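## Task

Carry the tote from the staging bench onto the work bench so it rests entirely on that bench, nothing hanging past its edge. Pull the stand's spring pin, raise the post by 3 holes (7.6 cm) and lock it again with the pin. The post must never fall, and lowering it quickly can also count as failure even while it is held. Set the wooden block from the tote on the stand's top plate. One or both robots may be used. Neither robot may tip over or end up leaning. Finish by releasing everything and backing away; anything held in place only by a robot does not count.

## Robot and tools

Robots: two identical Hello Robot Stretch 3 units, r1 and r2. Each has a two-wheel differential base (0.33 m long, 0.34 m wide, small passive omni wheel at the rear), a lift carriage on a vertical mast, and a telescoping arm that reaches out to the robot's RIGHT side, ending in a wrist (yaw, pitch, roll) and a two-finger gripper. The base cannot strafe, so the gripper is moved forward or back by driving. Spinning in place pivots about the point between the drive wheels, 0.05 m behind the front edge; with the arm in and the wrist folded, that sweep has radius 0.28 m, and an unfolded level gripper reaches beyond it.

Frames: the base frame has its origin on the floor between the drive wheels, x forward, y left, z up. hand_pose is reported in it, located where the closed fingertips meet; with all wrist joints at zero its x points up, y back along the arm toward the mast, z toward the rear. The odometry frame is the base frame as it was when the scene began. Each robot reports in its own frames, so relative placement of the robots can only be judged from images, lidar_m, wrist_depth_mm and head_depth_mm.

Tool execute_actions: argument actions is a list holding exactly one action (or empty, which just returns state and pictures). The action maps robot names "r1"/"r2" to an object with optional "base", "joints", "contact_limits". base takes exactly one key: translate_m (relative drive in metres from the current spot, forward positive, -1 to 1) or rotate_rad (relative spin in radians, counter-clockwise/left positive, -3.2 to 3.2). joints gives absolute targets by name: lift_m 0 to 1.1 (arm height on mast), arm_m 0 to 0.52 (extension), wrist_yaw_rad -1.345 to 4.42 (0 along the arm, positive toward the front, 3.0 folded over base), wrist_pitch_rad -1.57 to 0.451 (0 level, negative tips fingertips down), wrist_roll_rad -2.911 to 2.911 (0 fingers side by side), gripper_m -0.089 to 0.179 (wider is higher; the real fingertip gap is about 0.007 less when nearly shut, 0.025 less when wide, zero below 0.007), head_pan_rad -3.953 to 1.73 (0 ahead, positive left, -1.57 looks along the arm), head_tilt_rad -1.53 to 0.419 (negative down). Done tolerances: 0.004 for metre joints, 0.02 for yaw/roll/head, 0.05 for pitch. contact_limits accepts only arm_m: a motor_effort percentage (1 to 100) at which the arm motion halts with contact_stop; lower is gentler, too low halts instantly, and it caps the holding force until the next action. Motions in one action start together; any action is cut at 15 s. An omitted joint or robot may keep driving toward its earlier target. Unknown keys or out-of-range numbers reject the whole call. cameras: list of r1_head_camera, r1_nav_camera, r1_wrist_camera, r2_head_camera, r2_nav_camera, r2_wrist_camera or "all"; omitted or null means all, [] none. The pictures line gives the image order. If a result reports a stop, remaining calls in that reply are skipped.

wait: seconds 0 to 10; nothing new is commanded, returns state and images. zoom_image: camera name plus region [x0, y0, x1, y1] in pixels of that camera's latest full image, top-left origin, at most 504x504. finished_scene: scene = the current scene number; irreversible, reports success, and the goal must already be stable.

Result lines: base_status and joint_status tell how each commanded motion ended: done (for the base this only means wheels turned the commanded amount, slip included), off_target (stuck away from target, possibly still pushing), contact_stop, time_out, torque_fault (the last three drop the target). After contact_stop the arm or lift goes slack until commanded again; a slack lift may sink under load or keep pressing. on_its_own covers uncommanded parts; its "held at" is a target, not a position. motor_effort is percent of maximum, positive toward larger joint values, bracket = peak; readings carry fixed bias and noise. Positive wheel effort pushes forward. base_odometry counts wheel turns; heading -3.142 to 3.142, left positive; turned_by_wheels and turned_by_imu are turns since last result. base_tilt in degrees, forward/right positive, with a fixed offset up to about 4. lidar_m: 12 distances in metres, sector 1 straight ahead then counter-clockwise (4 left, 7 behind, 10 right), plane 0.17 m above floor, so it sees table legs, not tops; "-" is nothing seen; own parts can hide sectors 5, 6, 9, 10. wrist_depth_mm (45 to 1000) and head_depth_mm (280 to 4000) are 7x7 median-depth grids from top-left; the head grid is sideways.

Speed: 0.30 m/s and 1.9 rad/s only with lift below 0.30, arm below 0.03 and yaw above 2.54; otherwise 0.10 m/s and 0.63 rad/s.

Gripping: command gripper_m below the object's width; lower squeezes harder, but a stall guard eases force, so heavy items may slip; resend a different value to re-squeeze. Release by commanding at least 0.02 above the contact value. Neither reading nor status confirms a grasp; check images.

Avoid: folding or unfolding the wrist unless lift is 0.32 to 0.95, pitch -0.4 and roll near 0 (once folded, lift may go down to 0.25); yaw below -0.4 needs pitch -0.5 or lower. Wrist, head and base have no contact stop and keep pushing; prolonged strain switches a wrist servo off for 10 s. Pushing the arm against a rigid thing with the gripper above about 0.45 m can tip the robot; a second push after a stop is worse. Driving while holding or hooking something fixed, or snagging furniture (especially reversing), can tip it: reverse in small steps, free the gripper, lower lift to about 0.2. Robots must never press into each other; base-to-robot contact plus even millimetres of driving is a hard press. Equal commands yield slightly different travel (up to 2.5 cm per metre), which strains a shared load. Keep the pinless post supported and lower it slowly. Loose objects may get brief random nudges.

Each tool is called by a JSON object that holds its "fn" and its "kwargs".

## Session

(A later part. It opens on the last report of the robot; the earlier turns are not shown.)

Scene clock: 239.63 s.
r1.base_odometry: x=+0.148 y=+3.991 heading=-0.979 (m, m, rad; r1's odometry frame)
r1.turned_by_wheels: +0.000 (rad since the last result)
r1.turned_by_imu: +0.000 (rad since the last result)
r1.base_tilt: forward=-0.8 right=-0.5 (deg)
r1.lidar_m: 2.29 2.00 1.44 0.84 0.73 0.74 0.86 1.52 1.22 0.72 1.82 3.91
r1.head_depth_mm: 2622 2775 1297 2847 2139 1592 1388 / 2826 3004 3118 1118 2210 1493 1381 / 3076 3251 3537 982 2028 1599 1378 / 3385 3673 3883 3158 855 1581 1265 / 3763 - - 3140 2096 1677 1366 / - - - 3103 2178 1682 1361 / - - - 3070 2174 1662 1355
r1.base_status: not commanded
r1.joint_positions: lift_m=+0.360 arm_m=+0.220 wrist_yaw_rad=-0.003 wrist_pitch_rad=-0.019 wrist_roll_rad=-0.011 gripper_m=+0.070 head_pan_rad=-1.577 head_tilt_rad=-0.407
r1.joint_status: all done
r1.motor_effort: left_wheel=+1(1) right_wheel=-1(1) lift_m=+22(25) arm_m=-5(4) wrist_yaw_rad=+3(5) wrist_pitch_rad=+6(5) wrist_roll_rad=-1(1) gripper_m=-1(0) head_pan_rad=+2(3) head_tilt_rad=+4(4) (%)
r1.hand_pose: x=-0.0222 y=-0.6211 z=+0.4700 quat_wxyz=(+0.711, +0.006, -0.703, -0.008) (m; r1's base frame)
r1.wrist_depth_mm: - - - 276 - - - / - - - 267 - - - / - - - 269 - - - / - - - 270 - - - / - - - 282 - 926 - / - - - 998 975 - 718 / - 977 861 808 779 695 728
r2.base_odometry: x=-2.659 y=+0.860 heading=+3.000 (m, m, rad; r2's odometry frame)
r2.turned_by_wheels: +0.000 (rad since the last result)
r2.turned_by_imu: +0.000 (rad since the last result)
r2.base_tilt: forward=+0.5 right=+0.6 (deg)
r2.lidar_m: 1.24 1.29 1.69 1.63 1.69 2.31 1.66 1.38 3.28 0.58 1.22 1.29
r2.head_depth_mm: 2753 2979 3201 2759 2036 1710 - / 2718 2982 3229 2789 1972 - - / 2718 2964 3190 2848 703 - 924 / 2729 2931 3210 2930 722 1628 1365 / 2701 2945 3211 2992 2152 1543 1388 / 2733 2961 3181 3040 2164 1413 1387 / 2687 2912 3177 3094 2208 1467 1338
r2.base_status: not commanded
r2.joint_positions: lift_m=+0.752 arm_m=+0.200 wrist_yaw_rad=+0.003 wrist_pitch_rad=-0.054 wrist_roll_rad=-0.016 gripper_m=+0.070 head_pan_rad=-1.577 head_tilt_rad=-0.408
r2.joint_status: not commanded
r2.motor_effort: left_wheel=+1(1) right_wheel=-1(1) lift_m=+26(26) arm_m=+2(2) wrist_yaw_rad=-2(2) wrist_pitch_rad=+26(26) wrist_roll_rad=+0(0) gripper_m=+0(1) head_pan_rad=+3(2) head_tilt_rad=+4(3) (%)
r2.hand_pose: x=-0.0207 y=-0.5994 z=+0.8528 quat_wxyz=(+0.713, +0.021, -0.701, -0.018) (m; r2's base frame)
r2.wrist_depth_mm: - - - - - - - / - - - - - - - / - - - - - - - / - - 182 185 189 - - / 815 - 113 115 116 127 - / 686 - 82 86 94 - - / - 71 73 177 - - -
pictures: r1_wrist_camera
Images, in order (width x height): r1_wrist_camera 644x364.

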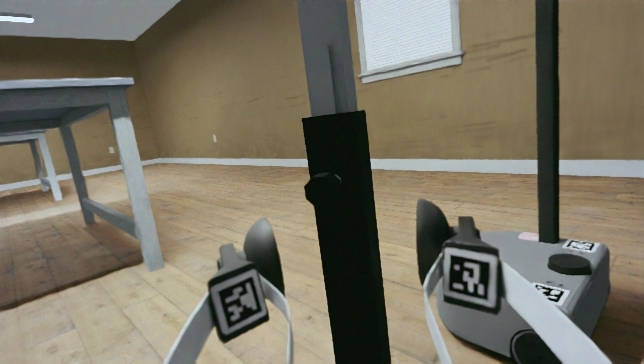

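{"fn": "execute_actions", "kwargs": {"actions": [{"r1":{"base":{"translate_m":0.013},"joints":{"lift_m":0.38}}}], "cameras": []}}

{"fn": "execute_actions", "kwargs": {"actions": [{"r1":{"joints":{"arm_m":0.30}}}], "cameras": ["r1_wrist_camera"]}}

{"fn": "execute_actions", "kwargs": {"actions": [{"r1":{"joints":{"gripper_m":-0.03}}}], "cameras": ["r1_wrist_camera"]}}

{"fn": "execute_actions", "kwargs": {"actions": [{"r1":{"joints":{"arm_m":0.275}},"r2":{"joints":{"lift_m":0.768}}}], "cameras": ["r1_wrist_camera"]}}

Scene clock: 243.17 s.
r1.base_odometry: x=+0.156 y=+3.980 heading=-0.979 (m, m, rad; r1's odometry frame)
r1.turned_by_wheels: +0.000 (rad since the last result)
r1.turned_by_imu: +0.001 (rad since the last result)
r1.base_tilt: forward=-0.9 right=-0.4 (deg)
r1.lidar_m: 2.28 1.99 1.46 0.85 0.74 0.75 0.87 1.53 1.22 0.73 1.81 3.91
r1.head_depth_mm: 2624 2820 1304 2873 2060 1557 1391 / 2809 2973 3189 1074 2212 1494 1385 / 3078 3288 3490 2814 2039 1604 1384 / 3399 3645 3891 3152 842 1584 1078 / 3739 - - 3095 2102 1681 1368 / - - - 3085 2174 1672 1364 / - - - 3057 2158 1673 1360
r1.base_status: done
r1.joint_positions: lift_m=+0.380 arm_m=+0.220 wrist_yaw_rad=-0.002 wrist_pitch_rad=-0.019 wrist_roll_rad=-0.011 gripper_m=+0.070 head_pan_rad=-1.577 head_tilt_rad=-0.407
r1.joint_status: all done
r1.motor_effort: left_wheel=+1(5) right_wheel=-1(4) lift_m=+32(34) arm_m=-4(4) wrist_yaw_rad=+3(3) wrist_pitch_rad=+6(6) wrist_roll_rad=-2(1) gripper_m=+0(0) head_pan_rad=+3(4) head_tilt_rad=+4(4) (%)
r1.hand_pose: x=-0.0221 y=-0.6211 z=+0.4894 quat_wxyz=(+0.711, +0.006, -0.703, -0.008) (m; r1's base frame)
r1.wrist_depth_mm: - - - 263 - - - / - - - - - - - / - - - - - - - / - - - - - - - / - - - - - - - / - - - - 957 - 739 / - - 895 855 770 716 722
r2.base_odometry: x=-2.659 y=+0.860 heading=+3.000 (m, m, rad; r2's odometry frame)
r2.turned_by_wheels: +0.000 (rad since the last result)
r2.turned_by_imu: +0.000 (rad since the last result)
r2.base_tilt: forward=+0.5 right=+0.6 (deg)
r2.lidar_m: 1.24 1.29 1.69 1.63 1.69 2.31 1.66 1.38 3.27 0.58 1.23 1.29
r2.head_depth_mm: 2773 2956 3240 2754 2029 1708 - / 2753 2942 3232 2747 1965 - - / 2747 2971 3242 2861 703 - 926 / 2709 2982 3256 2926 722 1625 1367 / 2726 2941 3232 2950 2137 1541 1378 / 2694 2948 3193 3053 2175 1438 1382 / 2710 2954 3203 3134 2216 1509 1342
r2.base_status: not commanded
r2.joint_positions: lift_m=+0.752 arm_m=+0.200 wrist_yaw_rad=+0.003 wrist_pitch_rad=-0.054 wrist_roll_rad=-0.016 gripper_m=+0.070 head_pan_rad=-1.577 head_tilt_rad=-0.408
r2.joint_status: not commanded
r2.motor_effort: left_wheel=+1(1) right_wheel=-1(1) lift_m=+26(26) arm_m=+2(2) wrist_yaw_rad=-2(2) wrist_pitch_rad=+25(26) wrist_roll_rad=+0(1) gripper_m=-1(1) head_pan_rad=+3(2) head_tilt_rad=+4(4) (%)
r2.hand_pose: x=-0.0207 y=-0.5994 z=+0.8528 quat_wxyz=(+0.713, +0.021, -0.701, -0.018) (m; r2's base frame)
r2.wrist_depth_mm: - - - - - - - / - - - - - - - / - - - - - - - / - - 182 186 189 - - / 785 - 114 115 116 127 - / 647 498 83 86 94 - - / - 71 73 179 - - -
pictures: none
No camera images: the call's "cameras" was empty. Leave "cameras" out to get every camera's image.

Scene clock: 244.97 s.
r1.base_odometry: x=+0.156 y=+3.980 heading=-0.979 (m, m, rad; r1's odometry frame)
r1.turned_by_wheels: +0.000 (rad since the last result)
r1.turned_by_imu: +0.000 (rad since the last result)
r1.base_tilt: forward=-1.0 right=-0.4 (deg)
r1.lidar_m: 2.28 1.99 1.46 0.85 0.74 0.74 0.87 1.54 1.22 0.73 1.81 3.92
r1.head_depth_mm: 2644 2788 1305 2881 2066 1559 1392 / 2831 3035 3143 1079 2225 1489 1377 / 3094 3275 3528 2804 2029 1602 1379 / 3409 3628 3909 3160 839 1587 1048 / 3718 - - 3115 2090 1684 1368 / - - - 3053 2169 1688 1361 / - - - 3060 2154 1664 1360
r1.base_status: not commanded
r1.joint_positions: lift_m=+0.380 arm_m=+0.300 wrist_yaw_rad=-0.002 wrist_pitch_rad=-0.019 wrist_roll_rad=-0.011 gripper_m=+0.070 head_pan_rad=-1.577 head_tilt_rad=-0.407
r1.joint_status: all done
r1.motor_effort: left_wheel=+1(1) right_wheel=-1(1) lift_m=+32(32) arm_m=+5(2) wrist_yaw_rad=+3(2) wrist_pitch_rad=+6(6) wrist_roll_rad=-2(1) gripper_m=+0(0) head_pan_rad=+4(2) head_tilt_rad=+4(4) (%)
r1.hand_pose: x=-0.0220 y=-0.7003 z=+0.4894 quat_wxyz=(+0.711, +0.006, -0.703, -0.008) (m; r1's base frame)
r1.wrist_depth_mm: - - - 185 - - - / - - - - - - - / - - - - - - - / - - - - - - - / - - - - 191 - - / - - - - 199 - 665 / - - 901 851 208 638 574
r2.base_odometry: x=-2.659 y=+0.860 heading=+3.000 (m, m, rad; r2's odometry frame)
r2.turned_by_wheels: +0.000 (rad since the last result)
r2.turned_by_imu: +0.000 (rad since the last result)
r2.base_tilt: forward=+0.6 right=+0.6 (deg)
r2.lidar_m: 1.24 1.29 1.68 1.63 1.69 2.31 1.66 1.38 3.29 0.58 1.22 1.29
r2.head_depth_mm: 2711 2974 3249 2738 2033 1719 - / 2746 2959 3223 2830 1966 - - / 2705 2933 3235 2811 704 - 925 / 2726 2949 3220 2890 721 1572 1342 / 2712 2959 3218 2975 2154 1059 1381 / 2716 2942 3185 3020 2198 1414 1394 / 2712 2950 3238 3087 2215 1509 1342
r2.base_status: not commanded
r2.joint_positions: lift_m=+0.752 arm_m=+0.200 wrist_yaw_rad=+0.003 wrist_pitch_rad=-0.054 wrist_roll_rad=-0.016 gripper_m=+0.070 head_pan_rad=-1.577 head_tilt_rad=-0.408
r2.joint_status: not commanded
r2.motor_effort: left_wheel=+1(2) right_wheel=-1(1) lift_m=+26(26) arm_m=+2(2) wrist_yaw_rad=-2(2) wrist_pitch_rad=+25(26) wrist_roll_rad=+0(0) gripper_m=-1(0) head_pan_rad=+3(2) head_tilt_rad=+3(5) (%)
r2.hand_pose: x=-0.0207 y=-0.5994 z=+0.8528 quat_wxyz=(+0.713, +0.021, -0.701, -0.018) (m; r2's base frame)
r2.wrist_depth_mm: - - - - - - - / - - - - - - - / - - - - - - - / - - 182 185 188 - - / 798 - 113 115 116 127 - / 686 - 83 86 94 - - / - 71 73 178 - - -
pictures: r1_wrist_camera
Images, in order (width x height): r1_wrist_camera 644x364.

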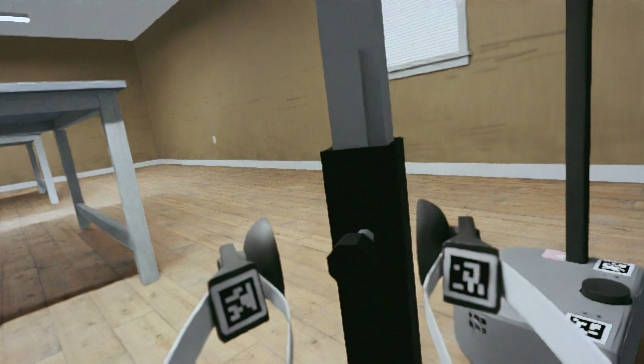

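Scene clock: 246.47 s.
r1.base_odometry: x=+0.156 y=+3.980 heading=-0.979 (m, m, rad; r1's odometry frame)
r1.turned_by_wheels: +0.000 (rad since the last result)
r1.turned_by_imu: +0.000 (rad since the last result)
r1.base_tilt: forward=-0.9 right=-0.3 (deg)
r1.lidar_m: 2.27 1.99 1.45 0.85 0.75 0.75 0.87 1.53 1.22 0.73 1.81 3.91
r1.head_depth_mm: 2644 2786 1305 2865 2062 1556 1395 / 2838 3000 3169 1078 2236 1497 1387 / 3087 3306 3549 2816 2025 1600 1377 / 3383 3632 3903 3171 842 1583 1270 / 3742 - - 3127 2094 1694 1366 / - - - 3103 2181 1674 1363 / - - - 3059 2179 1677 1359
r1.base_status: not commanded
r1.joint_positions: lift_m=+0.380 arm_m=+0.300 wrist_yaw_rad=-0.005 wrist_pitch_rad=-0.019 wrist_roll_rad=-0.011 gripper_m=-0.029 head_pan_rad=-1.577 head_tilt_rad=-0.407
r1.joint_status: all done
r1.motor_effort: left_wheel=+0(1) right_wheel=+1(1) lift_m=+32(32) arm_m=+4(4) wrist_yaw_rad=+6(6) wrist_pitch_rad=+6(6) wrist_roll_rad=-1(1) gripper_m=-19(100) head_pan_rad=+4(3) head_tilt_rad=+4(4) (%)
r1.hand_pose: x=-0.0227 y=-0.7004 z=+0.4896 quat_wxyz=(+0.711, +0.005, -0.703, -0.009) (m; r1's base frame)
r1.wrist_depth_mm: - - - 185 - - - / - - - - - - - / - - - - - - - / - - - - - - - / - - - 196 - - - / - - - 183 - 747 668 / - - 960 844 222 629 570
r2.base_odometry: x=-2.659 y=+0.860 heading=+3.000 (m, m, rad; r2's odometry frame)
r2.turned_by_wheels: +0.000 (rad since the last result)
r2.turned_by_imu: +0.000 (rad since the last result)
r2.base_tilt: forward=+0.5 right=+0.6 (deg)
r2.lidar_m: 1.24 1.29 1.69 1.63 1.69 2.31 1.65 1.38 3.28 0.58 1.23 1.29
r2.head_depth_mm: 2719 2966 3222 2727 2048 1714 - / 2711 2955 3242 2787 1975 - - / 2717 2943 3182 2863 703 - 927 / 2711 2993 3206 2940 725 1582 1340 / 2734 2962 3188 2938 2139 1054 1377 / 2733 2960 3225 3046 2175 1409 1392 / 2709 2981 3201 3102 2218 1512 1340
r2.base_status: not commanded
r2.joint_positions: lift_m=+0.752 arm_m=+0.200 wrist_yaw_rad=+0.003 wrist_pitch_rad=-0.054 wrist_roll_rad=-0.016 gripper_m=+0.070 head_pan_rad=-1.577 head_tilt_rad=-0.408
r2.joint_status: not commanded
r2.motor_effort: left_wheel=+1(1) right_wheel=-1(1) lift_m=+26(26) arm_m=+2(2) wrist_yaw_rad=-2(2) wrist_pitch_rad=+26(25) wrist_roll_rad=+0(0) gripper_m=+0(0) head_pan_rad=+2(3) head_tilt_rad=+4(4) (%)
r2.hand_pose: x=-0.0207 y=-0.5994 z=+0.8528 quat_wxyz=(+0.713, +0.021, -0.701, -0.018) (m; r2's base frame)
r2.wrist_depth_mm: - - - - - - - / - - - - - - - / - - - - - - - / - - 183 185 189 - - / 799 - 113 115 116 126 - / 702 - 82 86 94 - - / - 71 73 179 - - -
pictures: r1_wrist_camera
Images, in order (width x height): r1_wrist_camera 644x364.

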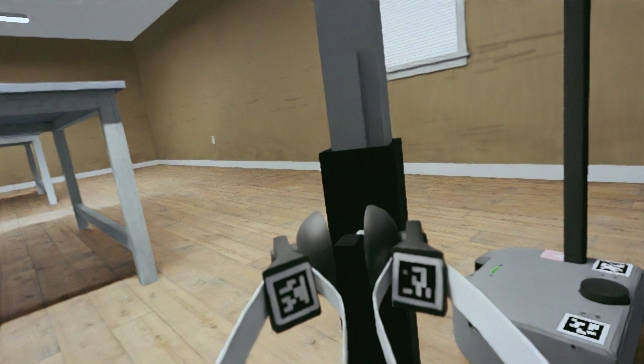

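Scene clock: 247.67 s.
r1.base_odometry: x=+0.156 y=+3.980 heading=-0.980 (m, m, rad; r1's odometry frame)
r1.turned_by_wheels: +0.000 (rad since the last result)
r1.turned_by_imu: +0.000 (rad since the last result)
r1.base_tilt: forward=-0.9 right=-0.4 (deg)
r1.lidar_m: 2.29 1.99 1.46 0.85 0.74 0.74 0.87 1.54 1.22 0.72 1.81 3.92
r1.head_depth_mm: 2633 2756 1303 2865 2059 1566 1387 / 2828 2995 3113 2680 2236 1490 1379 / 3087 3313 3571 2819 2033 1594 1380 / 3404 3620 3932 3108 841 1589 1335 / 3733 - - 3092 2118 1686 1368 / - - - 3111 2169 1664 1365 / - - - 3068 2173 1662 1358
r1.base_status: not commanded
r1.joint_positions: lift_m=+0.380 arm_m=+0.275 wrist_yaw_rad=-0.017 wrist_pitch_rad=-0.016 wrist_roll_rad=-0.011 gripper_m=-0.029 head_pan_rad=-1.577 head_tilt_rad=-0.407
r1.joint_status: all done
r1.on_its_own: wrist_yaw_rad is at rest, and its effort (+19) is outside its rest range (-12 to +12)
r1.motor_effort: left_wheel=-2(3) right_wheel=+8(7) lift_m=+31(32) arm_m=-4(9) wrist_yaw_rad=+19(19) wrist_pitch_rad=+5(6) wrist_roll_rad=-2(2) gripper_m=-15(20) head_pan_rad=+3(4) head_tilt_rad=+4(5) (%)
r1.hand_pose: x=-0.0257 y=-0.6762 z=+0.4902 quat_wxyz=(+0.711, +0.000, -0.703, -0.012) (m; r1's base frame)
r1.wrist_depth_mm: - - - 208 - - - / - - - 213 - - - / - - - 219 - - - / - - - 218 - - - / - - - - - - - / - - - - - 724 718 / - - 968 833 751 623 594
r2.base_odometry: x=-2.659 y=+0.860 heading=+3.000 (m, m, rad; r2's odometry frame)
r2.turned_by_wheels: +0.000 (rad since the last result)
r2.turned_by_imu: +0.000 (rad since the last result)
r2.base_tilt: forward=+0.5 right=+0.6 (deg)
r2.lidar_m: 1.24 1.29 1.69 1.63 1.69 2.31 1.65 1.38 3.27 0.58 1.23 1.29
r2.head_depth_mm: 2715 2972 3248 2732 2030 - - / 2731 2967 3240 2787 1967 - - / 2721 2942 3205 2852 708 - 927 / 2709 2930 3222 2889 722 1630 1365 / 2725 2936 3181 2967 2138 1066 1382 / 2716 2955 3224 3043 2203 1411 1379 / 2711 2956 3188 3083 2204 1519 1340
r2.base_status: not commanded
r2.joint_positions: lift_m=+0.768 arm_m=+0.200 wrist_yaw_rad=+0.003 wrist_pitch_rad=-0.100 wrist_roll_rad=-0.016 gripper_m=+0.070 head_pan_rad=-1.577 head_tilt_rad=-0.408
r2.joint_status: all done
r2.on_its_own: wrist_pitch_rad is at rest, and its effort (+47) is outside its rest range (-20 to +32)
r2.motor_effort: left_wheel=+1(1) right_wheel=-1(1) lift_m=+35(37) arm_m=+2(2) wrist_yaw_rad=-2(2) wrist_pitch_rad=+47(48) wrist_roll_rad=+0(0) gripper_m=-1(1) head_pan_rad=+3(3) head_tilt_rad=+5(5) (%)
r2.hand_pose: x=-0.0207 y=-0.5974 z=+0.8568 quat_wxyz=(+0.712, +0.037, -0.700, -0.034) (m; r2's base frame)
r2.wrist_depth_mm: - - - - - - - / - - - - - - - / - - - - - - - / - - 182 184 187 - - / 760 - 120 122 124 125 - / - - 90 91 98 - - / - 78 75 182 - - -
pictures: r1_wrist_camera
Images, in order (width x height): r1_wrist_camera 644x364.

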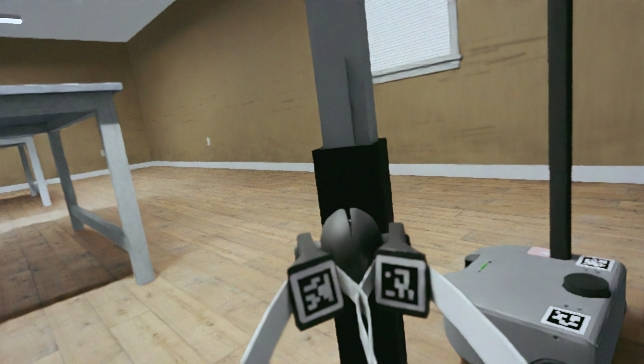

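{"fn": "execute_actions", "kwargs": {"actions": [{"r1":{"joints":{"arm_m":0.25,"gripper_m":0.07}},"r2":{"joints":{"lift_m":0.75}}}], "cameras": []}}

{"fn": "execute_actions", "kwargs": {"actions": [{"r1":{"joints":{"lift_m":0.37,"wrist_yaw_rad":0}}}], "cameras": []}}

{"fn": "execute_actions", "kwargs": {"actions": [{"r1":{"joints":{"arm_m":0.31}}}], "cameras": []}}

{"fn": "execute_actions", "kwargs": {"actions": [{"r1":{"joints":{"gripper_m":-0.06}}}], "cameras": ["r1_wrist_camera"]}}

{"fn": "execute_actions", "kwargs": {"actions": [{"r1":{"joints":{"arm_m":0.288}}}], "cameras": ["r1_wrist_camera"]}}

{"fn": "execute_actions", "kwargs": {"actions": [{"r2":{"joints":{"lift_m":0.768}}}], "cameras": ["r1_wrist_camera"]}}

Scene clock: 249.47 s.
r1.base_odometry: x=+0.156 y=+3.980 heading=-0.979 (m, m, rad; r1's odometry frame)
r1.turned_by_wheels: +0.000 (rad since the last result)
r1.turned_by_imu: +0.001 (rad since the last result)
r1.base_tilt: forward=-0.8 right=-0.4 (deg)
r1.lidar_m: 2.29 1.99 1.46 0.85 0.74 0.74 0.87 1.53 1.22 0.72 1.81 3.91
r1.head_depth_mm: 2643 2762 1309 2884 2059 1559 1388 / 2862 3001 3178 1078 2213 1494 1378 / 3111 3297 3496 2809 2047 1598 1377 / 3358 3627 3897 3166 840 1588 1160 / 3770 - - 3093 2104 1676 1370 / - - - 3112 2178 1680 1363 / - - - 3068 2161 1668 1360
r1.base_status: not commanded
r1.joint_positions: lift_m=+0.380 arm_m=+0.250 wrist_yaw_rad=-0.002 wrist_pitch_rad=-0.018 wrist_roll_rad=-0.011 gripper_m=+0.070 head_pan_rad=-1.577 head_tilt_rad=-0.407
r1.joint_status: all done
r1.motor_effort: left_wheel=+1(3) right_wheel=-1(7) lift_m=+31(32) arm_m=-4(2) wrist_yaw_rad=+3(19) wrist_pitch_rad=+6(6) wrist_roll_rad=-2(2) gripper_m=+0(88) head_pan_rad=+4(4) head_tilt_rad=+3(4) (%)
r1.hand_pose: x=-0.0221 y=-0.6511 z=+0.4897 quat_wxyz=(+0.711, +0.006, -0.703, -0.008) (m; r1's base frame)
r1.wrist_depth_mm: - - - 230 - - - / - - - - - - - / - - - - - - - / - - - - - - - / - - - - - - - / - - - - 276 - 706 / - - 902 862 760 671 673
r2.base_odometry: x=-2.659 y=+0.860 heading=+3.000 (m, m, rad; r2's odometry frame)
r2.turned_by_wheels: +0.000 (rad since the last result)
r2.turned_by_imu: +0.000 (rad since the last result)
r2.base_tilt: forward=+0.5 right=+0.6 (deg)
r2.lidar_m: 1.24 1.28 1.69 1.63 1.69 2.31 1.66 1.38 3.30 0.58 1.23 1.29
r2.head_depth_mm: 2737 2959 3251 2746 2031 1708 - / 2735 2978 3255 2791 1970 1777 - / 2749 2931 3196 2853 693 - 925 / 2710 2950 3192 2906 725 1616 1357 / 2710 2942 3230 2978 2157 1077 1377 / 2716 2950 3205 3047 2183 1411 1389 / 2712 2947 3190 3104 2211 1513 1341
r2.base_status: not commanded
r2.joint_positions: lift_m=+0.750 arm_m=+0.200 wrist_yaw_rad=+0.003 wrist_pitch_rad=-0.047 wrist_roll_rad=-0.016 gripper_m=+0.070 head_pan_rad=-1.577 head_tilt_rad=-0.408
r2.joint_status: all done
r2.motor_effort: left_wheel=+1(1) right_wheel=-1(1) lift_m=+25(28) arm_m=+2(2) wrist_yaw_rad=-2(2) wrist_pitch_rad=+23(47) wrist_roll_rad=+0(1) gripper_m=-1(0) head_pan_rad=+2(3) head_tilt_rad=+5(3) (%)
r2.hand_pose: x=-0.0207 y=-0.5997 z=+0.8526 quat_wxyz=(+0.713, +0.018, -0.701, -0.016) (m; r2's base frame)
r2.wrist_depth_mm: - - - - - - - / - - - - - - - / - - - - - - - / - - 183 185 190 - - / 787 - 113 114 115 125 - / 684 - 81 86 94 - - / - 69 74 178 - - -
pictures: none
No camera images: the call's "cameras" was empty. Leave "cameras" out to get every camera's image.

Scene clock: 250.20 s.
r1.base_odometry: x=+0.156 y=+3.980 heading=-0.979 (m, m, rad; r1's odometry frame)
r1.turned_by_wheels: +0.000 (rad since the last result)
r1.turned_by_imu: +0.000 (rad since the last result)
r1.base_tilt: forward=-0.9 right=-0.3 (deg)
r1.lidar_m: 2.28 1.99 1.45 0.86 0.74 0.74 0.87 1.54 1.22 0.73 1.81 3.89
r1.head_depth_mm: 2635 2788 1303 2875 2056 1561 1385 / 2855 3015 3138 1074 2213 1498 1379 / 3082 3299 3485 2788 2041 1596 1380 / 3393 3648 3890 3116 843 1582 1076 / 3730 - - 3108 2107 1679 1371 / - - - 3079 2182 1677 1359 / - - - 3056 2163 1671 1358
r1.base_status: not commanded
r1.joint_positions: lift_m=+0.370 arm_m=+0.250 wrist_yaw_rad=-0.002 wrist_pitch_rad=-0.019 wrist_roll_rad=-0.011 gripper_m=+0.070 head_pan_rad=-1.577 head_tilt_rad=-0.407
r1.joint_status: all done
r1.motor_effort: left_wheel=+1(1) right_wheel=-1(1) lift_m=+22(26) arm_m=-4(4) wrist_yaw_rad=+3(3) wrist_pitch_rad=+6(6) wrist_roll_rad=-1(1) gripper_m=+0(0) head_pan_rad=+3(3) head_tilt_rad=+4(4) (%)
r1.hand_pose: x=-0.0221 y=-0.6511 z=+0.4800 quat_wxyz=(+0.711, +0.006, -0.703, -0.008) (m; r1's base frame)
r1.wrist_depth_mm: - - - 231 - - - / - - - - - - - / - - - - - - - / - - - - - - - / - - - - - - - / - - - - 276 - 705 / - 994 880 843 757 685 685
r2.base_odometry: x=-2.659 y=+0.860 heading=+3.000 (m, m, rad; r2's odometry frame)
r2.turned_by_wheels: +0.000 (rad since the last result)
r2.turned_by_imu: +0.000 (rad since the last result)
r2.base_tilt: forward=+0.6 right=+0.6 (deg)
r2.lidar_m: 1.24 1.29 1.69 1.63 1.69 2.32 1.65 1.38 3.27 0.58 1.22 1.29
r2.head_depth_mm: 2757 2948 3254 2741 2033 1713 - / 2745 2953 3245 2798 1970 1788 - / 2727 2968 3220 2835 695 - 926 / 2727 2957 3232 2901 724 1619 1342 / 2740 2943 3213 2985 2156 1544 1381 / 2749 2940 3203 3011 2158 1409 1389 / 2727 2919 3175 3099 2224 1469 1344
r2.base_status: not commanded
r2.joint_positions: lift_m=+0.750 arm_m=+0.200 wrist_yaw_rad=+0.003 wrist_pitch_rad=-0.047 wrist_roll_rad=-0.016 gripper_m=+0.070 head_pan_rad=-1.577 head_tilt_rad=-0.408
r2.joint_status: not commanded
r2.motor_effort: left_wheel=+1(1) right_wheel=-1(1) lift_m=+25(25) arm_m=+2(2) wrist_yaw_rad=-2(2) wrist_pitch_rad=+23(22) wrist_roll_rad=+0(0) gripper_m=-1(1) head_pan_rad=+3(3) head_tilt_rad=+3(4) (%)
r2.hand_pose: x=-0.0207 y=-0.5997 z=+0.8526 quat_wxyz=(+0.713, +0.018, -0.701, -0.016) (m; r2's base frame)
r2.wrist_depth_mm: - - - - - - - / - - - - - - - / - - - - - - - / - - 182 185 189 - - / 817 - 113 114 115 126 - / 645 - 81 86 94 - - / - 70 75 178 - - -
pictures: none
No camera images: the call's "cameras" was empty. Leave "cameras" out to get every camera's image.

Scene clock: 251.80 s.
r1.base_odometry: x=+0.156 y=+3.980 heading=-0.979 (m, m, rad; r1's odometry frame)
r1.turned_by_wheels: +0.000 (rad since the last result)
r1.turned_by_imu: +0.000 (rad since the last result)
r1.base_tilt: forward=-1.0 right=-0.4 (deg)
r1.lidar_m: 2.28 1.99 1.45 0.85 0.74 0.75 0.87 1.54 1.22 0.72 1.81 3.93
r1.head_depth_mm: 2616 2778 1306 2878 2054 1554 1389 / 2849 3002 3155 1077 2217 1498 1376 / 3070 3296 3566 2815 2037 1596 1380 / 3432 3648 3945 3152 842 1588 1075 / 3762 - - 3113 2098 1678 1369 / - - - 3103 2174 1680 1366 / - - - 3051 2153 1665 1365
r1.base_status: not commanded
r1.joint_positions: lift_m=+0.370 arm_m=+0.310 wrist_yaw_rad=-0.002 wrist_pitch_rad=-0.019 wrist_roll_rad=-0.011 gripper_m=+0.070 head_pan_rad=-1.577 head_tilt_rad=-0.407
r1.joint_status: all done
r1.motor_effort: left_wheel=+1(1) right_wheel=-1(1) lift_m=+22(22) arm_m=+5(4) wrist_yaw_rad=+2(3) wrist_pitch_rad=+6(6) wrist_roll_rad=-2(1) gripper_m=+0(0) head_pan_rad=+2(4) head_tilt_rad=+5(4) (%)
r1.hand_pose: x=-0.0220 y=-0.7104 z=+0.4800 quat_wxyz=(+0.711, +0.006, -0.703, -0.008) (m; r1's base frame)
r1.wrist_depth_mm: - - - 175 - - - / - - - - - - - / - - - - - - - / - - - - - - - / - - - - 179 - - / - - - - 188 - 646 / - 998 869 836 194 637 556
r2.base_odometry: x=-2.659 y=+0.860 heading=+3.000 (m, m, rad; r2's odometry frame)
r2.turned_by_wheels: +0.000 (rad since the last result)
r2.turned_by_imu: +0.000 (rad since the last result)
r2.base_tilt: forward=+0.7 right=+0.6 (deg)
r2.lidar_m: 1.24 1.29 1.69 1.63 1.69 2.31 1.65 1.38 3.28 0.58 1.23 1.29
r2.head_depth_mm: 2736 2945 3248 2745 2039 1703 - / 2724 2980 3228 2807 1975 1783 - / 2725 2960 3241 2842 694 - 928 / 2709 2953 3227 2904 722 1572 1332 / 2709 2955 3220 2993 2177 1037 1372 / 2718 2947 3205 3021 2188 1413 1380 / 2719 2932 3211 3129 2192 1496 1341
r2.base_status: not commanded
r2.joint_positions: lift_m=+0.750 arm_m=+0.200 wrist_yaw_rad=+0.003 wrist_pitch_rad=-0.047 wrist_roll_rad=-0.016 gripper_m=+0.070 head_pan_rad=-1.577 head_tilt_rad=-0.408
r2.joint_status: not commanded
r2.motor_effort: left_wheel=+1(1) right_wheel=-1(1) lift_m=+26(26) arm_m=+2(2) wrist_yaw_rad=-2(2) wrist_pitch_rad=+22(23) wrist_roll_rad=+0(0) gripper_m=-1(1) head_pan_rad=+2(3) head_tilt_rad=+4(4) (%)
r2.hand_pose: x=-0.0207 y=-0.5997 z=+0.8526 quat_wxyz=(+0.713, +0.018, -0.701, -0.016) (m; r2's base frame)
r2.wrist_depth_mm: - - - - - - - / - - - - - - - / - - - - - - - / - - 182 187 189 - - / 820 - 113 114 115 126 - / 705 - 81 86 94 - - / - 69 74 179 - - -
pictures: none
No camera images: the call's "cameras" was empty. Leave "cameras" out to get every camera's image.

Scene clock: 253.60 s.
r1.base_odometry: x=+0.156 y=+3.980 heading=-0.979 (m, m, rad; r1's odometry frame)
r1.turned_by_wheels: +0.000 (rad since the last result)
r1.turned_by_imu: +0.000 (rad since the last result)
r1.base_tilt: forward=-0.8 right=-0.4 (deg)
r1.lidar_m: 2.28 1.99 1.45 0.85 0.74 0.75 0.87 1.54 1.22 0.72 1.81 3.90
r1.head_depth_mm: 2637 2787 1310 2872 2059 1562 1384 / 2853 3013 3154 1074 2226 1495 1383 / 3099 3284 3486 2814 2031 1590 1379 / 3380 3643 3995 3151 843 1580 1080 / 3718 - - 3127 2098 1680 1368 / - - - 3106 2184 1664 1365 / - - - 3051 2152 1670 1364
r1.base_status: not commanded
r1.joint_positions: lift_m=+0.370 arm_m=+0.309 wrist_yaw_rad=-0.021 wrist_pitch_rad=-0.022 wrist_roll_rad=-0.017 gripper_m=-0.058 head_pan_rad=-1.577 head_tilt_rad=-0.407
r1.joint_status: all done
r1.on_its_own: wrist_yaw_rad is at rest, and its effort (+23) is outside its rest range (-12 to +12)
r1.motor_effort: left_wheel=-1(2) right_wheel=+1(6) lift_m=+22(22) arm_m=+7(7) wrist_yaw_rad=+23(22) wrist_pitch_rad=+6(7) wrist_roll_rad=+0(1) gripper_m=-37(100) head_pan_rad=+4(2) head_tilt_rad=+4(4) (%)
r1.hand_pose: x=-0.0267 y=-0.7100 z=+0.4793 quat_wxyz=(+0.713, +0.001, -0.701, -0.015) (m; r1's base frame)
r1.wrist_depth_mm: - - - 174 - - - / - - - 180 - - - / - - - 184 - - - / - - - 184 - - - / - - - 159 - - - / - - - 191 187 708 677 / - 990 899 802 731 642 568
r2.base_odometry: x=-2.659 y=+0.860 heading=+3.000 (m, m, rad; r2's odometry frame)
r2.turned_by_wheels: +0.000 (rad since the last result)
r2.turned_by_imu: +0.000 (rad since the last result)
r2.base_tilt: forward=+0.6 right=+0.6 (deg)
r2.lidar_m: 1.24 1.29 1.69 1.63 1.69 2.31 1.66 1.38 3.29 0.58 1.22 1.29
r2.head_depth_mm: 2721 2935 3246 2758 2019 1707 - / 2735 2967 3200 2764 1973 1772 - / 2725 2991 3189 2853 693 - 925 / 2740 2943 3217 2900 724 1612 1324 / 2743 2954 3167 2985 2153 1038 1387 / 2731 2935 3223 3004 2189 1409 1389 / 2718 2956 3201 3108 2204 1495 1345
r2.base_status: not commanded
r2.joint_positions: lift_m=+0.750 arm_m=+0.200 wrist_yaw_rad=+0.003 wrist_pitch_rad=-0.047 wrist_roll_rad=-0.016 gripper_m=+0.070 head_pan_rad=-1.577 head_tilt_rad=-0.408
r2.joint_status: not commanded
r2.motor_effort: left_wheel=+1(1) right_wheel=-1(0) lift_m=+25(26) arm_m=+2(2) wrist_yaw_rad=-2(1) wrist_pitch_rad=+22(22) wrist_roll_rad=+0(0) gripper_m=-1(0) head_pan_rad=+3(3) head_tilt_rad=+4(4) (%)
r2.hand_pose: x=-0.0207 y=-0.5997 z=+0.8526 quat_wxyz=(+0.713, +0.018, -0.701, -0.016) (m; r2's base frame)
r2.wrist_depth_mm: - - - - - - - / - - - - - - - / - - - - - - - / - - 183 186 190 - - / 798 - 112 114 115 126 - / 695 - 81 86 94 - - / - 69 74 178 - - -
pictures: r1_wrist_camera
Images, in order (width x height): r1_wrist_camera 644x364.

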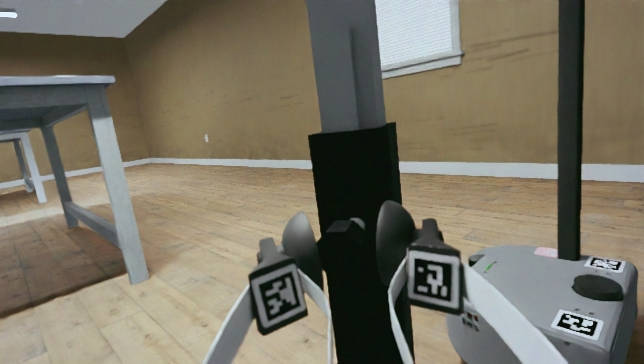

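Scene clock: 254.70 s.
r1.base_odometry: x=+0.156 y=+3.980 heading=-0.979 (m, m, rad; r1's odometry frame)
r1.turned_by_wheels: +0.000 (rad since the last result)
r1.turned_by_imu: +0.000 (rad since the last result)
r1.base_tilt: forward=-0.9 right=-0.3 (deg)
r1.lidar_m: 2.28 1.98 1.45 0.85 0.75 0.74 0.87 1.54 1.22 0.72 1.81 3.90
r1.head_depth_mm: 2633 2790 1311 2885 2056 1554 1385 / 2856 3000 3170 1071 2224 1492 1381 / 3095 3305 3512 2830 2009 1604 1375 / 3396 3618 3892 3120 847 1584 1290 / 3763 - - 3096 2095 1685 1371 / - - - 3111 2175 1677 1365 / - - - 3070 2148 1663 1362
r1.base_status: not commanded
r1.joint_positions: lift_m=+0.370 arm_m=+0.289 wrist_yaw_rad=-0.001 wrist_pitch_rad=-0.020 wrist_roll_rad=-0.017 gripper_m=-0.054 head_pan_rad=-1.577 head_tilt_rad=-0.407
r1.joint_status: all done
r1.on_its_own: gripper_m is held at -0.053, not at your -0.060, by its stall guard, which is still easing
r1.motor_effort: left_wheel=+2(1) right_wheel=-1(3) lift_m=+23(23) arm_m=-11(11) wrist_yaw_rad=+1(22) wrist_pitch_rad=+6(7) wrist_roll_rad=+1(1) gripper_m=-1(37) head_pan_rad=+2(3) head_tilt_rad=+4(4) (%)
r1.hand_pose: x=-0.0216 y=-0.6897 z=+0.4797 quat_wxyz=(+0.713, +0.007, -0.701, -0.007) (m; r1's base frame)
r1.wrist_depth_mm: - - - 194 - - - / - - - - - - - / - - - - - - - / - - - - - - - / - - - 207 - - - / - - - 216 - 714 679 / - 972 936 848 247 612 571
r2.base_odometry: x=-2.659 y=+0.860 heading=+3.000 (m, m, rad; r2's odometry frame)
r2.turned_by_wheels: +0.000 (rad since the last result)
r2.turned_by_imu: +0.000 (rad since the last result)
r2.base_tilt: forward=+0.4 right=+0.6 (deg)
r2.lidar_m: 1.24 1.29 1.69 1.63 1.69 2.32 1.66 1.38 3.29 0.58 1.23 1.29
r2.head_depth_mm: 2752 2961 3283 2743 2020 1710 - / 2727 2936 3222 2807 1963 1759 - / 2721 2969 3218 2871 704 - 926 / 2725 2968 3220 2897 740 1635 1336 / 2717 2937 3171 2979 2147 1038 1387 / 2706 2962 3205 3048 2177 1406 1385 / 2720 2944 3208 3040 2217 1487 1342
r2.base_status: not commanded
r2.joint_positions: lift_m=+0.750 arm_m=+0.200 wrist_yaw_rad=+0.003 wrist_pitch_rad=-0.080 wrist_roll_rad=-0.016 gripper_m=+0.070 head_pan_rad=-1.577 head_tilt_rad=-0.408
r2.joint_status: not commanded
r2.on_its_own: wrist_pitch_rad is at rest, and its effort (+38) is outside its rest range (-20 to +32)
r2.motor_effort: left_wheel=+1(1) right_wheel=-1(1) lift_m=+28(29) arm_m=+2(2) wrist_yaw_rad=-1(2) wrist_pitch_rad=+38(42) wrist_roll_rad=+0(0) gripper_m=-1(1) head_pan_rad=+1(3) head_tilt_rad=+5(4) (%)
r2.hand_pose: x=-0.0207 y=-0.5983 z=+0.8440 quat_wxyz=(+0.712, +0.030, -0.701, -0.027) (m; r2's base frame)
r2.wrist_depth_mm: - - - - - - - / - - - - - - - / - - - - - - - / - - 182 185 187 - - / 758 - 118 119 120 127 - / - - 87 88 98 - - / - 75 75 180 - - -
pictures: r1_wrist_camera
Images, in order (width x height): r1_wrist_camera 644x364.

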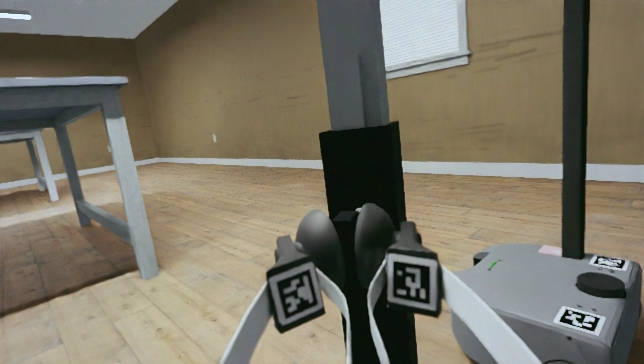

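Scene clock: 255.80 s.
r1.base_odometry: x=+0.156 y=+3.980 heading=-0.979 (m, m, rad; r1's odometry frame)
r1.turned_by_wheels: +0.000 (rad since the last result)
r1.turned_by_imu: +0.000 (rad since the last result)
r1.base_tilt: forward=-0.9 right=-0.4 (deg)
r1.lidar_m: 2.29 1.99 1.45 0.85 0.74 0.75 0.87 1.53 1.22 0.73 1.81 3.93
r1.head_depth_mm: 2634 2776 1297 2858 2074 1555 1388 / 2862 2988 3147 2674 2230 1494 1385 / 3106 3284 3530 2808 2037 1593 1376 / 3360 3639 3889 3149 841 1592 1288 / 3725 - - 3126 2097 1679 1365 / - - - 3083 2180 1684 1363 / - - - 3050 2166 1656 1360
r1.base_status: not commanded
r1.joint_positions: lift_m=+0.370 arm_m=+0.289 wrist_yaw_rad=-0.001 wrist_pitch_rad=-0.020 wrist_roll_rad=-0.017 gripper_m=-0.049 head_pan_rad=-1.577 head_tilt_rad=-0.407
r1.joint_status: not commanded
r1.on_its_own: gripper_m is held at -0.050, not at your -0.060, by its stall guard, which is still easing
r1.motor_effort: left_wheel=+1(2) right_wheel=-1(2) lift_m=+23(23) arm_m=-11(11) wrist_yaw_rad=+1(1) wrist_pitch_rad=+6(6) wrist_roll_rad=+1(1) gripper_m=-25(27) head_pan_rad=+4(2) head_tilt_rad=+4(4) (%)
r1.hand_pose: x=-0.0217 y=-0.6896 z=+0.4798 quat_wxyz=(+0.713, +0.007, -0.701, -0.008) (m; r1's base frame)
r1.wrist_depth_mm: - - - 195 - - - / - - - - - - - / - - - - - - - / - - - - - - - / - - - - - - - / - - - - - 717 678 / - 980 929 814 247 614 574
r2.base_odometry: x=-2.659 y=+0.860 heading=+3.000 (m, m, rad; r2's odometry frame)
r2.turned_by_wheels: +0.000 (rad since the last result)
r2.turned_by_imu: +0.000 (rad since the last result)
r2.base_tilt: forward=+0.4 right=+0.5 (deg)
r2.lidar_m: 1.24 1.29 1.69 1.62 1.69 2.32 1.66 1.38 3.29 0.58 1.22 1.29
r2.head_depth_mm: 2743 3010 3211 2733 2022 - - / 2733 2939 3243 2791 1972 - - / 2732 2942 3246 2866 708 - 924 / 2717 2931 3258 2894 719 1634 1338 / 2722 2941 3215 2980 2132 1036 1385 / 2691 2960 3220 2993 2167 1406 1393 / 2720 2935 3201 3096 2193 1494 1343
r2.base_status: not commanded
r2.joint_positions: lift_m=+0.768 arm_m=+0.200 wrist_yaw_rad=+0.003 wrist_pitch_rad=-0.101 wrist_roll_rad=-0.016 gripper_m=+0.070 head_pan_rad=-1.577 head_tilt_rad=-0.408
r2.joint_status: all done
r2.on_its_own: wrist_pitch_rad is at rest, and its effort (+47) is outside its rest range (-20 to +32)
r2.motor_effort: left_wheel=+1(1) right_wheel=-1(0) lift_m=+35(36) arm_m=+2(2) wrist_yaw_rad=-2(2) wrist_pitch_rad=+47(50) wrist_roll_rad=+0(0) gripper_m=+0(0) head_pan_rad=+2(3) head_tilt_rad=+4(4) (%)
r2.hand_pose: x=-0.0207 y=-0.5974 z=+0.8566 quat_wxyz=(+0.712, +0.037, -0.700, -0.034) (m; r2's base frame)
r2.wrist_depth_mm: - - - - - - - / - - - - - - - / - - - - - - - / - - 180 183 187 - - / 769 - 120 121 122 126 - / - - 90 91 98 - - / - 78 75 181 - - -
pictures: r1_wrist_camera
Images, in order (width x height): r1_wrist_camera 644x364.

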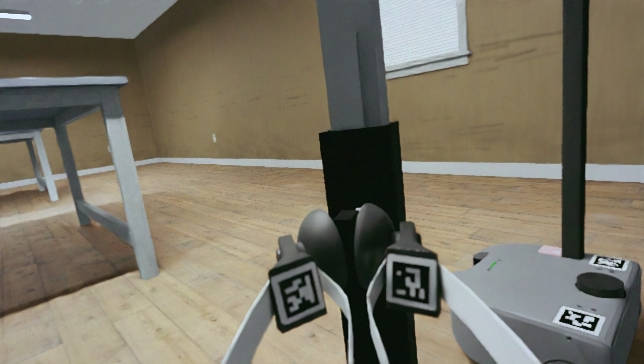

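{"fn": "execute_actions", "kwargs": {"actions": [{"r1":{"joints":{"gripper_m":-0.065}},"r2":{"joints":{"lift_m":0.761}}}], "cameras": []}}

{"fn": "execute_actions", "kwargs": {"actions": [{"r1":{"joints":{"arm_m":0.28}},"r2":{"joints":{"lift_m":0.785}}}], "cameras": ["r1_wrist_camera"]}}

Scene clock: 256.60 s.
r1.base_odometry: x=+0.156 y=+3.980 heading=-0.979 (m, m, rad; r1's odometry frame)
r1.turned_by_wheels: +0.000 (rad since the last result)
r1.turned_by_imu: +0.000 (rad since the last result)
r1.base_tilt: forward=-1.0 right=-0.3 (deg)
r1.lidar_m: 2.29 1.99 1.45 0.85 0.74 0.74 0.87 1.54 1.22 0.73 1.81 3.91
r1.head_depth_mm: 2618 2791 1291 2852 2060 1561 1388 / 2846 2999 3141 1076 2221 1492 1383 / 3098 3266 3532 2797 2051 1590 1377 / 3398 3633 3917 3137 844 1587 1288 / 3752 - - 3112 2102 1689 1368 / - - - 3115 2169 1687 1365 / - - - 3058 2160 1674 1365
r1.base_status: not commanded
r1.joint_positions: lift_m=+0.370 arm_m=+0.289 wrist_yaw_rad=-0.001 wrist_pitch_rad=-0.020 wrist_roll_rad=-0.017 gripper_m=-0.063 head_pan_rad=-1.577 head_tilt_rad=-0.407
r1.joint_status: all done
r1.motor_effort: left_wheel=+1(2) right_wheel=+0(1) lift_m=+22(23) arm_m=-10(11) wrist_yaw_rad=+1(1) wrist_pitch_rad=+6(6) wrist_roll_rad=+0(1) gripper_m=-31(95) head_pan_rad=+4(4) head_tilt_rad=+4(4) (%)
r1.hand_pose: x=-0.0217 y=-0.6896 z=+0.4798 quat_wxyz=(+0.713, +0.007, -0.701, -0.008) (m; r1's base frame)
r1.wrist_depth_mm: - - - 195 - - - / - - - - - - - / - - - - - - - / - - - - - - - / - - - - - - - / - - - - - 717 683 / - 973 945 844 246 619 581
r2.base_odometry: x=-2.659 y=+0.860 heading=+3.000 (m, m, rad; r2's odometry frame)
r2.turned_by_wheels: +0.000 (rad since the last result)
r2.turned_by_imu: +0.000 (rad since the last result)
r2.base_tilt: forward=+0.5 right=+0.6 (deg)
r2.lidar_m: 1.24 1.29 1.69 1.63 1.69 2.31 1.66 1.38 3.28 0.58 1.23 1.29
r2.head_depth_mm: 2750 2957 3223 2745 2037 1763 - / 2747 2963 3233 2781 1989 - - / 2714 2952 3211 2823 703 - 926 / 2706 2942 3224 2933 724 1629 1329 / 2735 2940 3200 2985 2149 1037 1381 / 2713 2922 3219 3012 2198 1412 1389 / 2702 2923 3212 3124 2205 1506 1343
r2.base_status: not commanded
r2.joint_positions: lift_m=+0.761 arm_m=+0.200 wrist_yaw_rad=+0.003 wrist_pitch_rad=-0.085 wrist_roll_rad=-0.016 gripper_m=+0.070 head_pan_rad=-1.577 head_tilt_rad=-0.408
r2.joint_status: all done
r2.on_its_own: wrist_pitch_rad is at rest, and its effort (+39) is outside its rest range (-20 to +32)
r2.motor_effort: left_wheel=+1(0) right_wheel=-1(1) lift_m=+29(28) arm_m=+2(2) wrist_yaw_rad=-2(2) wrist_pitch_rad=+39(47) wrist_roll_rad=+0(0) gripper_m=-1(0) head_pan_rad=+3(2) head_tilt_rad=+4(4) (%)
r2.hand_pose: x=-0.0207 y=-0.5981 z=+0.8540 quat_wxyz=(+0.712, +0.032, -0.701, -0.029) (m; r2's base frame)
r2.wrist_depth_mm: - - - - - - - / - - - - - - - / - - - - - - - / - - 181 183 188 - - / 766 - 118 119 121 127 - / - - 88 88 99 - - / - 76 75 181 - - -
pictures: none
No camera images: the call's "cameras" was empty. Leave "cameras" out to get every camera's image.

Scene clock: 257.57 s.
r1.base_odometry: x=+0.156 y=+3.980 heading=-0.979 (m, m, rad; r1's odometry frame)
r1.turned_by_wheels: +0.000 (rad since the last result)
r1.turned_by_imu: +0.000 (rad since the last result)
r1.base_tilt: forward=-0.9 right=-0.3 (deg)
r1.lidar_m: 2.28 1.99 1.46 0.85 0.75 0.75 0.87 1.54 1.22 0.73 1.81 3.91
r1.head_depth_mm: 2603 2784 1296 2879 2063 1558 1383 / 2843 3043 3078 2666 2216 1488 1383 / 3111 3268 3522 1004 2039 1600 1376 / 3398 3644 3891 3140 842 1587 1302 / 3783 - - 3115 2098 1685 1371 / - - - 3064 2173 1674 1363 / - - - 3041 2155 1664 1351
r1.base_status: not commanded
r1.joint_positions: lift_m=+0.370 arm_m=+0.281 wrist_yaw_rad=-0.002 wrist_pitch_rad=-0.019 wrist_roll_rad=-0.017 gripper_m=-0.060 head_pan_rad=-1.577 head_tilt_rad=-0.407
r1.joint_status: all done
r1.motor_effort: left_wheel=+1(1) right_wheel=+0(1) lift_m=+23(23) arm_m=-10(15) wrist_yaw_rad=+2(2) wrist_pitch_rad=+6(6) wrist_roll_rad=+0(1) gripper_m=-28(31) head_pan_rad=+3(2) head_tilt_rad=+4(4) (%)
r1.hand_pose: x=-0.0219 y=-0.6816 z=+0.4799 quat_wxyz=(+0.713, +0.007, -0.701, -0.008) (m; r1's base frame)
r1.wrist_depth_mm: - - - 202 - - - / - - - - - - - / - - - - - - - / - - - - - - - / - - - - - - - / - - - - - 718 672 / - 985 939 830 741 619 575
r2.base_odometry: x=-2.659 y=+0.860 heading=+3.000 (m, m, rad; r2's odometry frame)
r2.turned_by_wheels: +0.000 (rad since the last result)
r2.turned_by_imu: +0.000 (rad since the last result)
r2.base_tilt: forward=+0.5 right=+0.7 (deg)
r2.lidar_m: 1.24 1.29 1.69 1.63 1.69 2.31 1.66 1.38 3.29 0.58 1.22 1.29
r2.head_depth_mm: 2754 2977 3224 2743 2023 - 1266 / 2721 2957 3239 2823 2007 - 1274 / 2743 2957 3177 2848 712 - 921 / 2707 2984 3194 2905 721 1633 1334 / 2718 2948 3220 2958 2141 1051 1376 / 2710 2942 3201 3016 2173 1409 1386 / 2717 2945 3216 3109 2211 1495 1340
r2.base_status: not commanded
r2.joint_positions: lift_m=+0.784 arm_m=+0.200 wrist_yaw_rad=+0.003 wrist_pitch_rad=-0.161 wrist_roll_rad=-0.024 gripper_m=+0.070 head_pan_rad=-1.577 head_tilt_rad=-0.408
r2.joint_status: all done
r2.on_its_own: wrist_pitch_rad is at rest, and its effort (+75) is outside its rest range (-20 to +32)
r2.motor_effort: left_wheel=+2(1) right_wheel=-1(1) lift_m=+45(45) arm_m=-1(2) wrist_yaw_rad=-2(2) wrist_pitch_rad=+75(76) wrist_roll_rad=+3(3) gripper_m=-1(0) head_pan_rad=+3(2) head_tilt_rad=+4(4) (%)
r2.hand_pose: x=-0.0208 y=-0.5941 z=+0.8580 quat_wxyz=(+0.713, +0.059, -0.696, -0.055) (m; r2's base frame)
r2.wrist_depth_mm: - - - - - - - / - - - - - - - / - - - - - - - / 817 - 174 177 179 - - / 728 - 123 125 127 129 - / - 520 96 97 102 - - / - 428 81 190 - - -
pictures: r1_wrist_camera
Images, in order (width x height): r1_wrist_camera 644x364.

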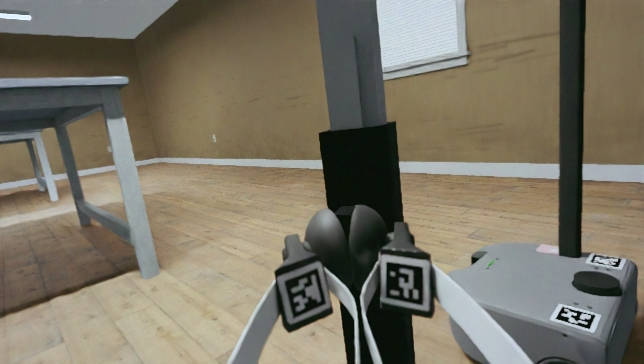

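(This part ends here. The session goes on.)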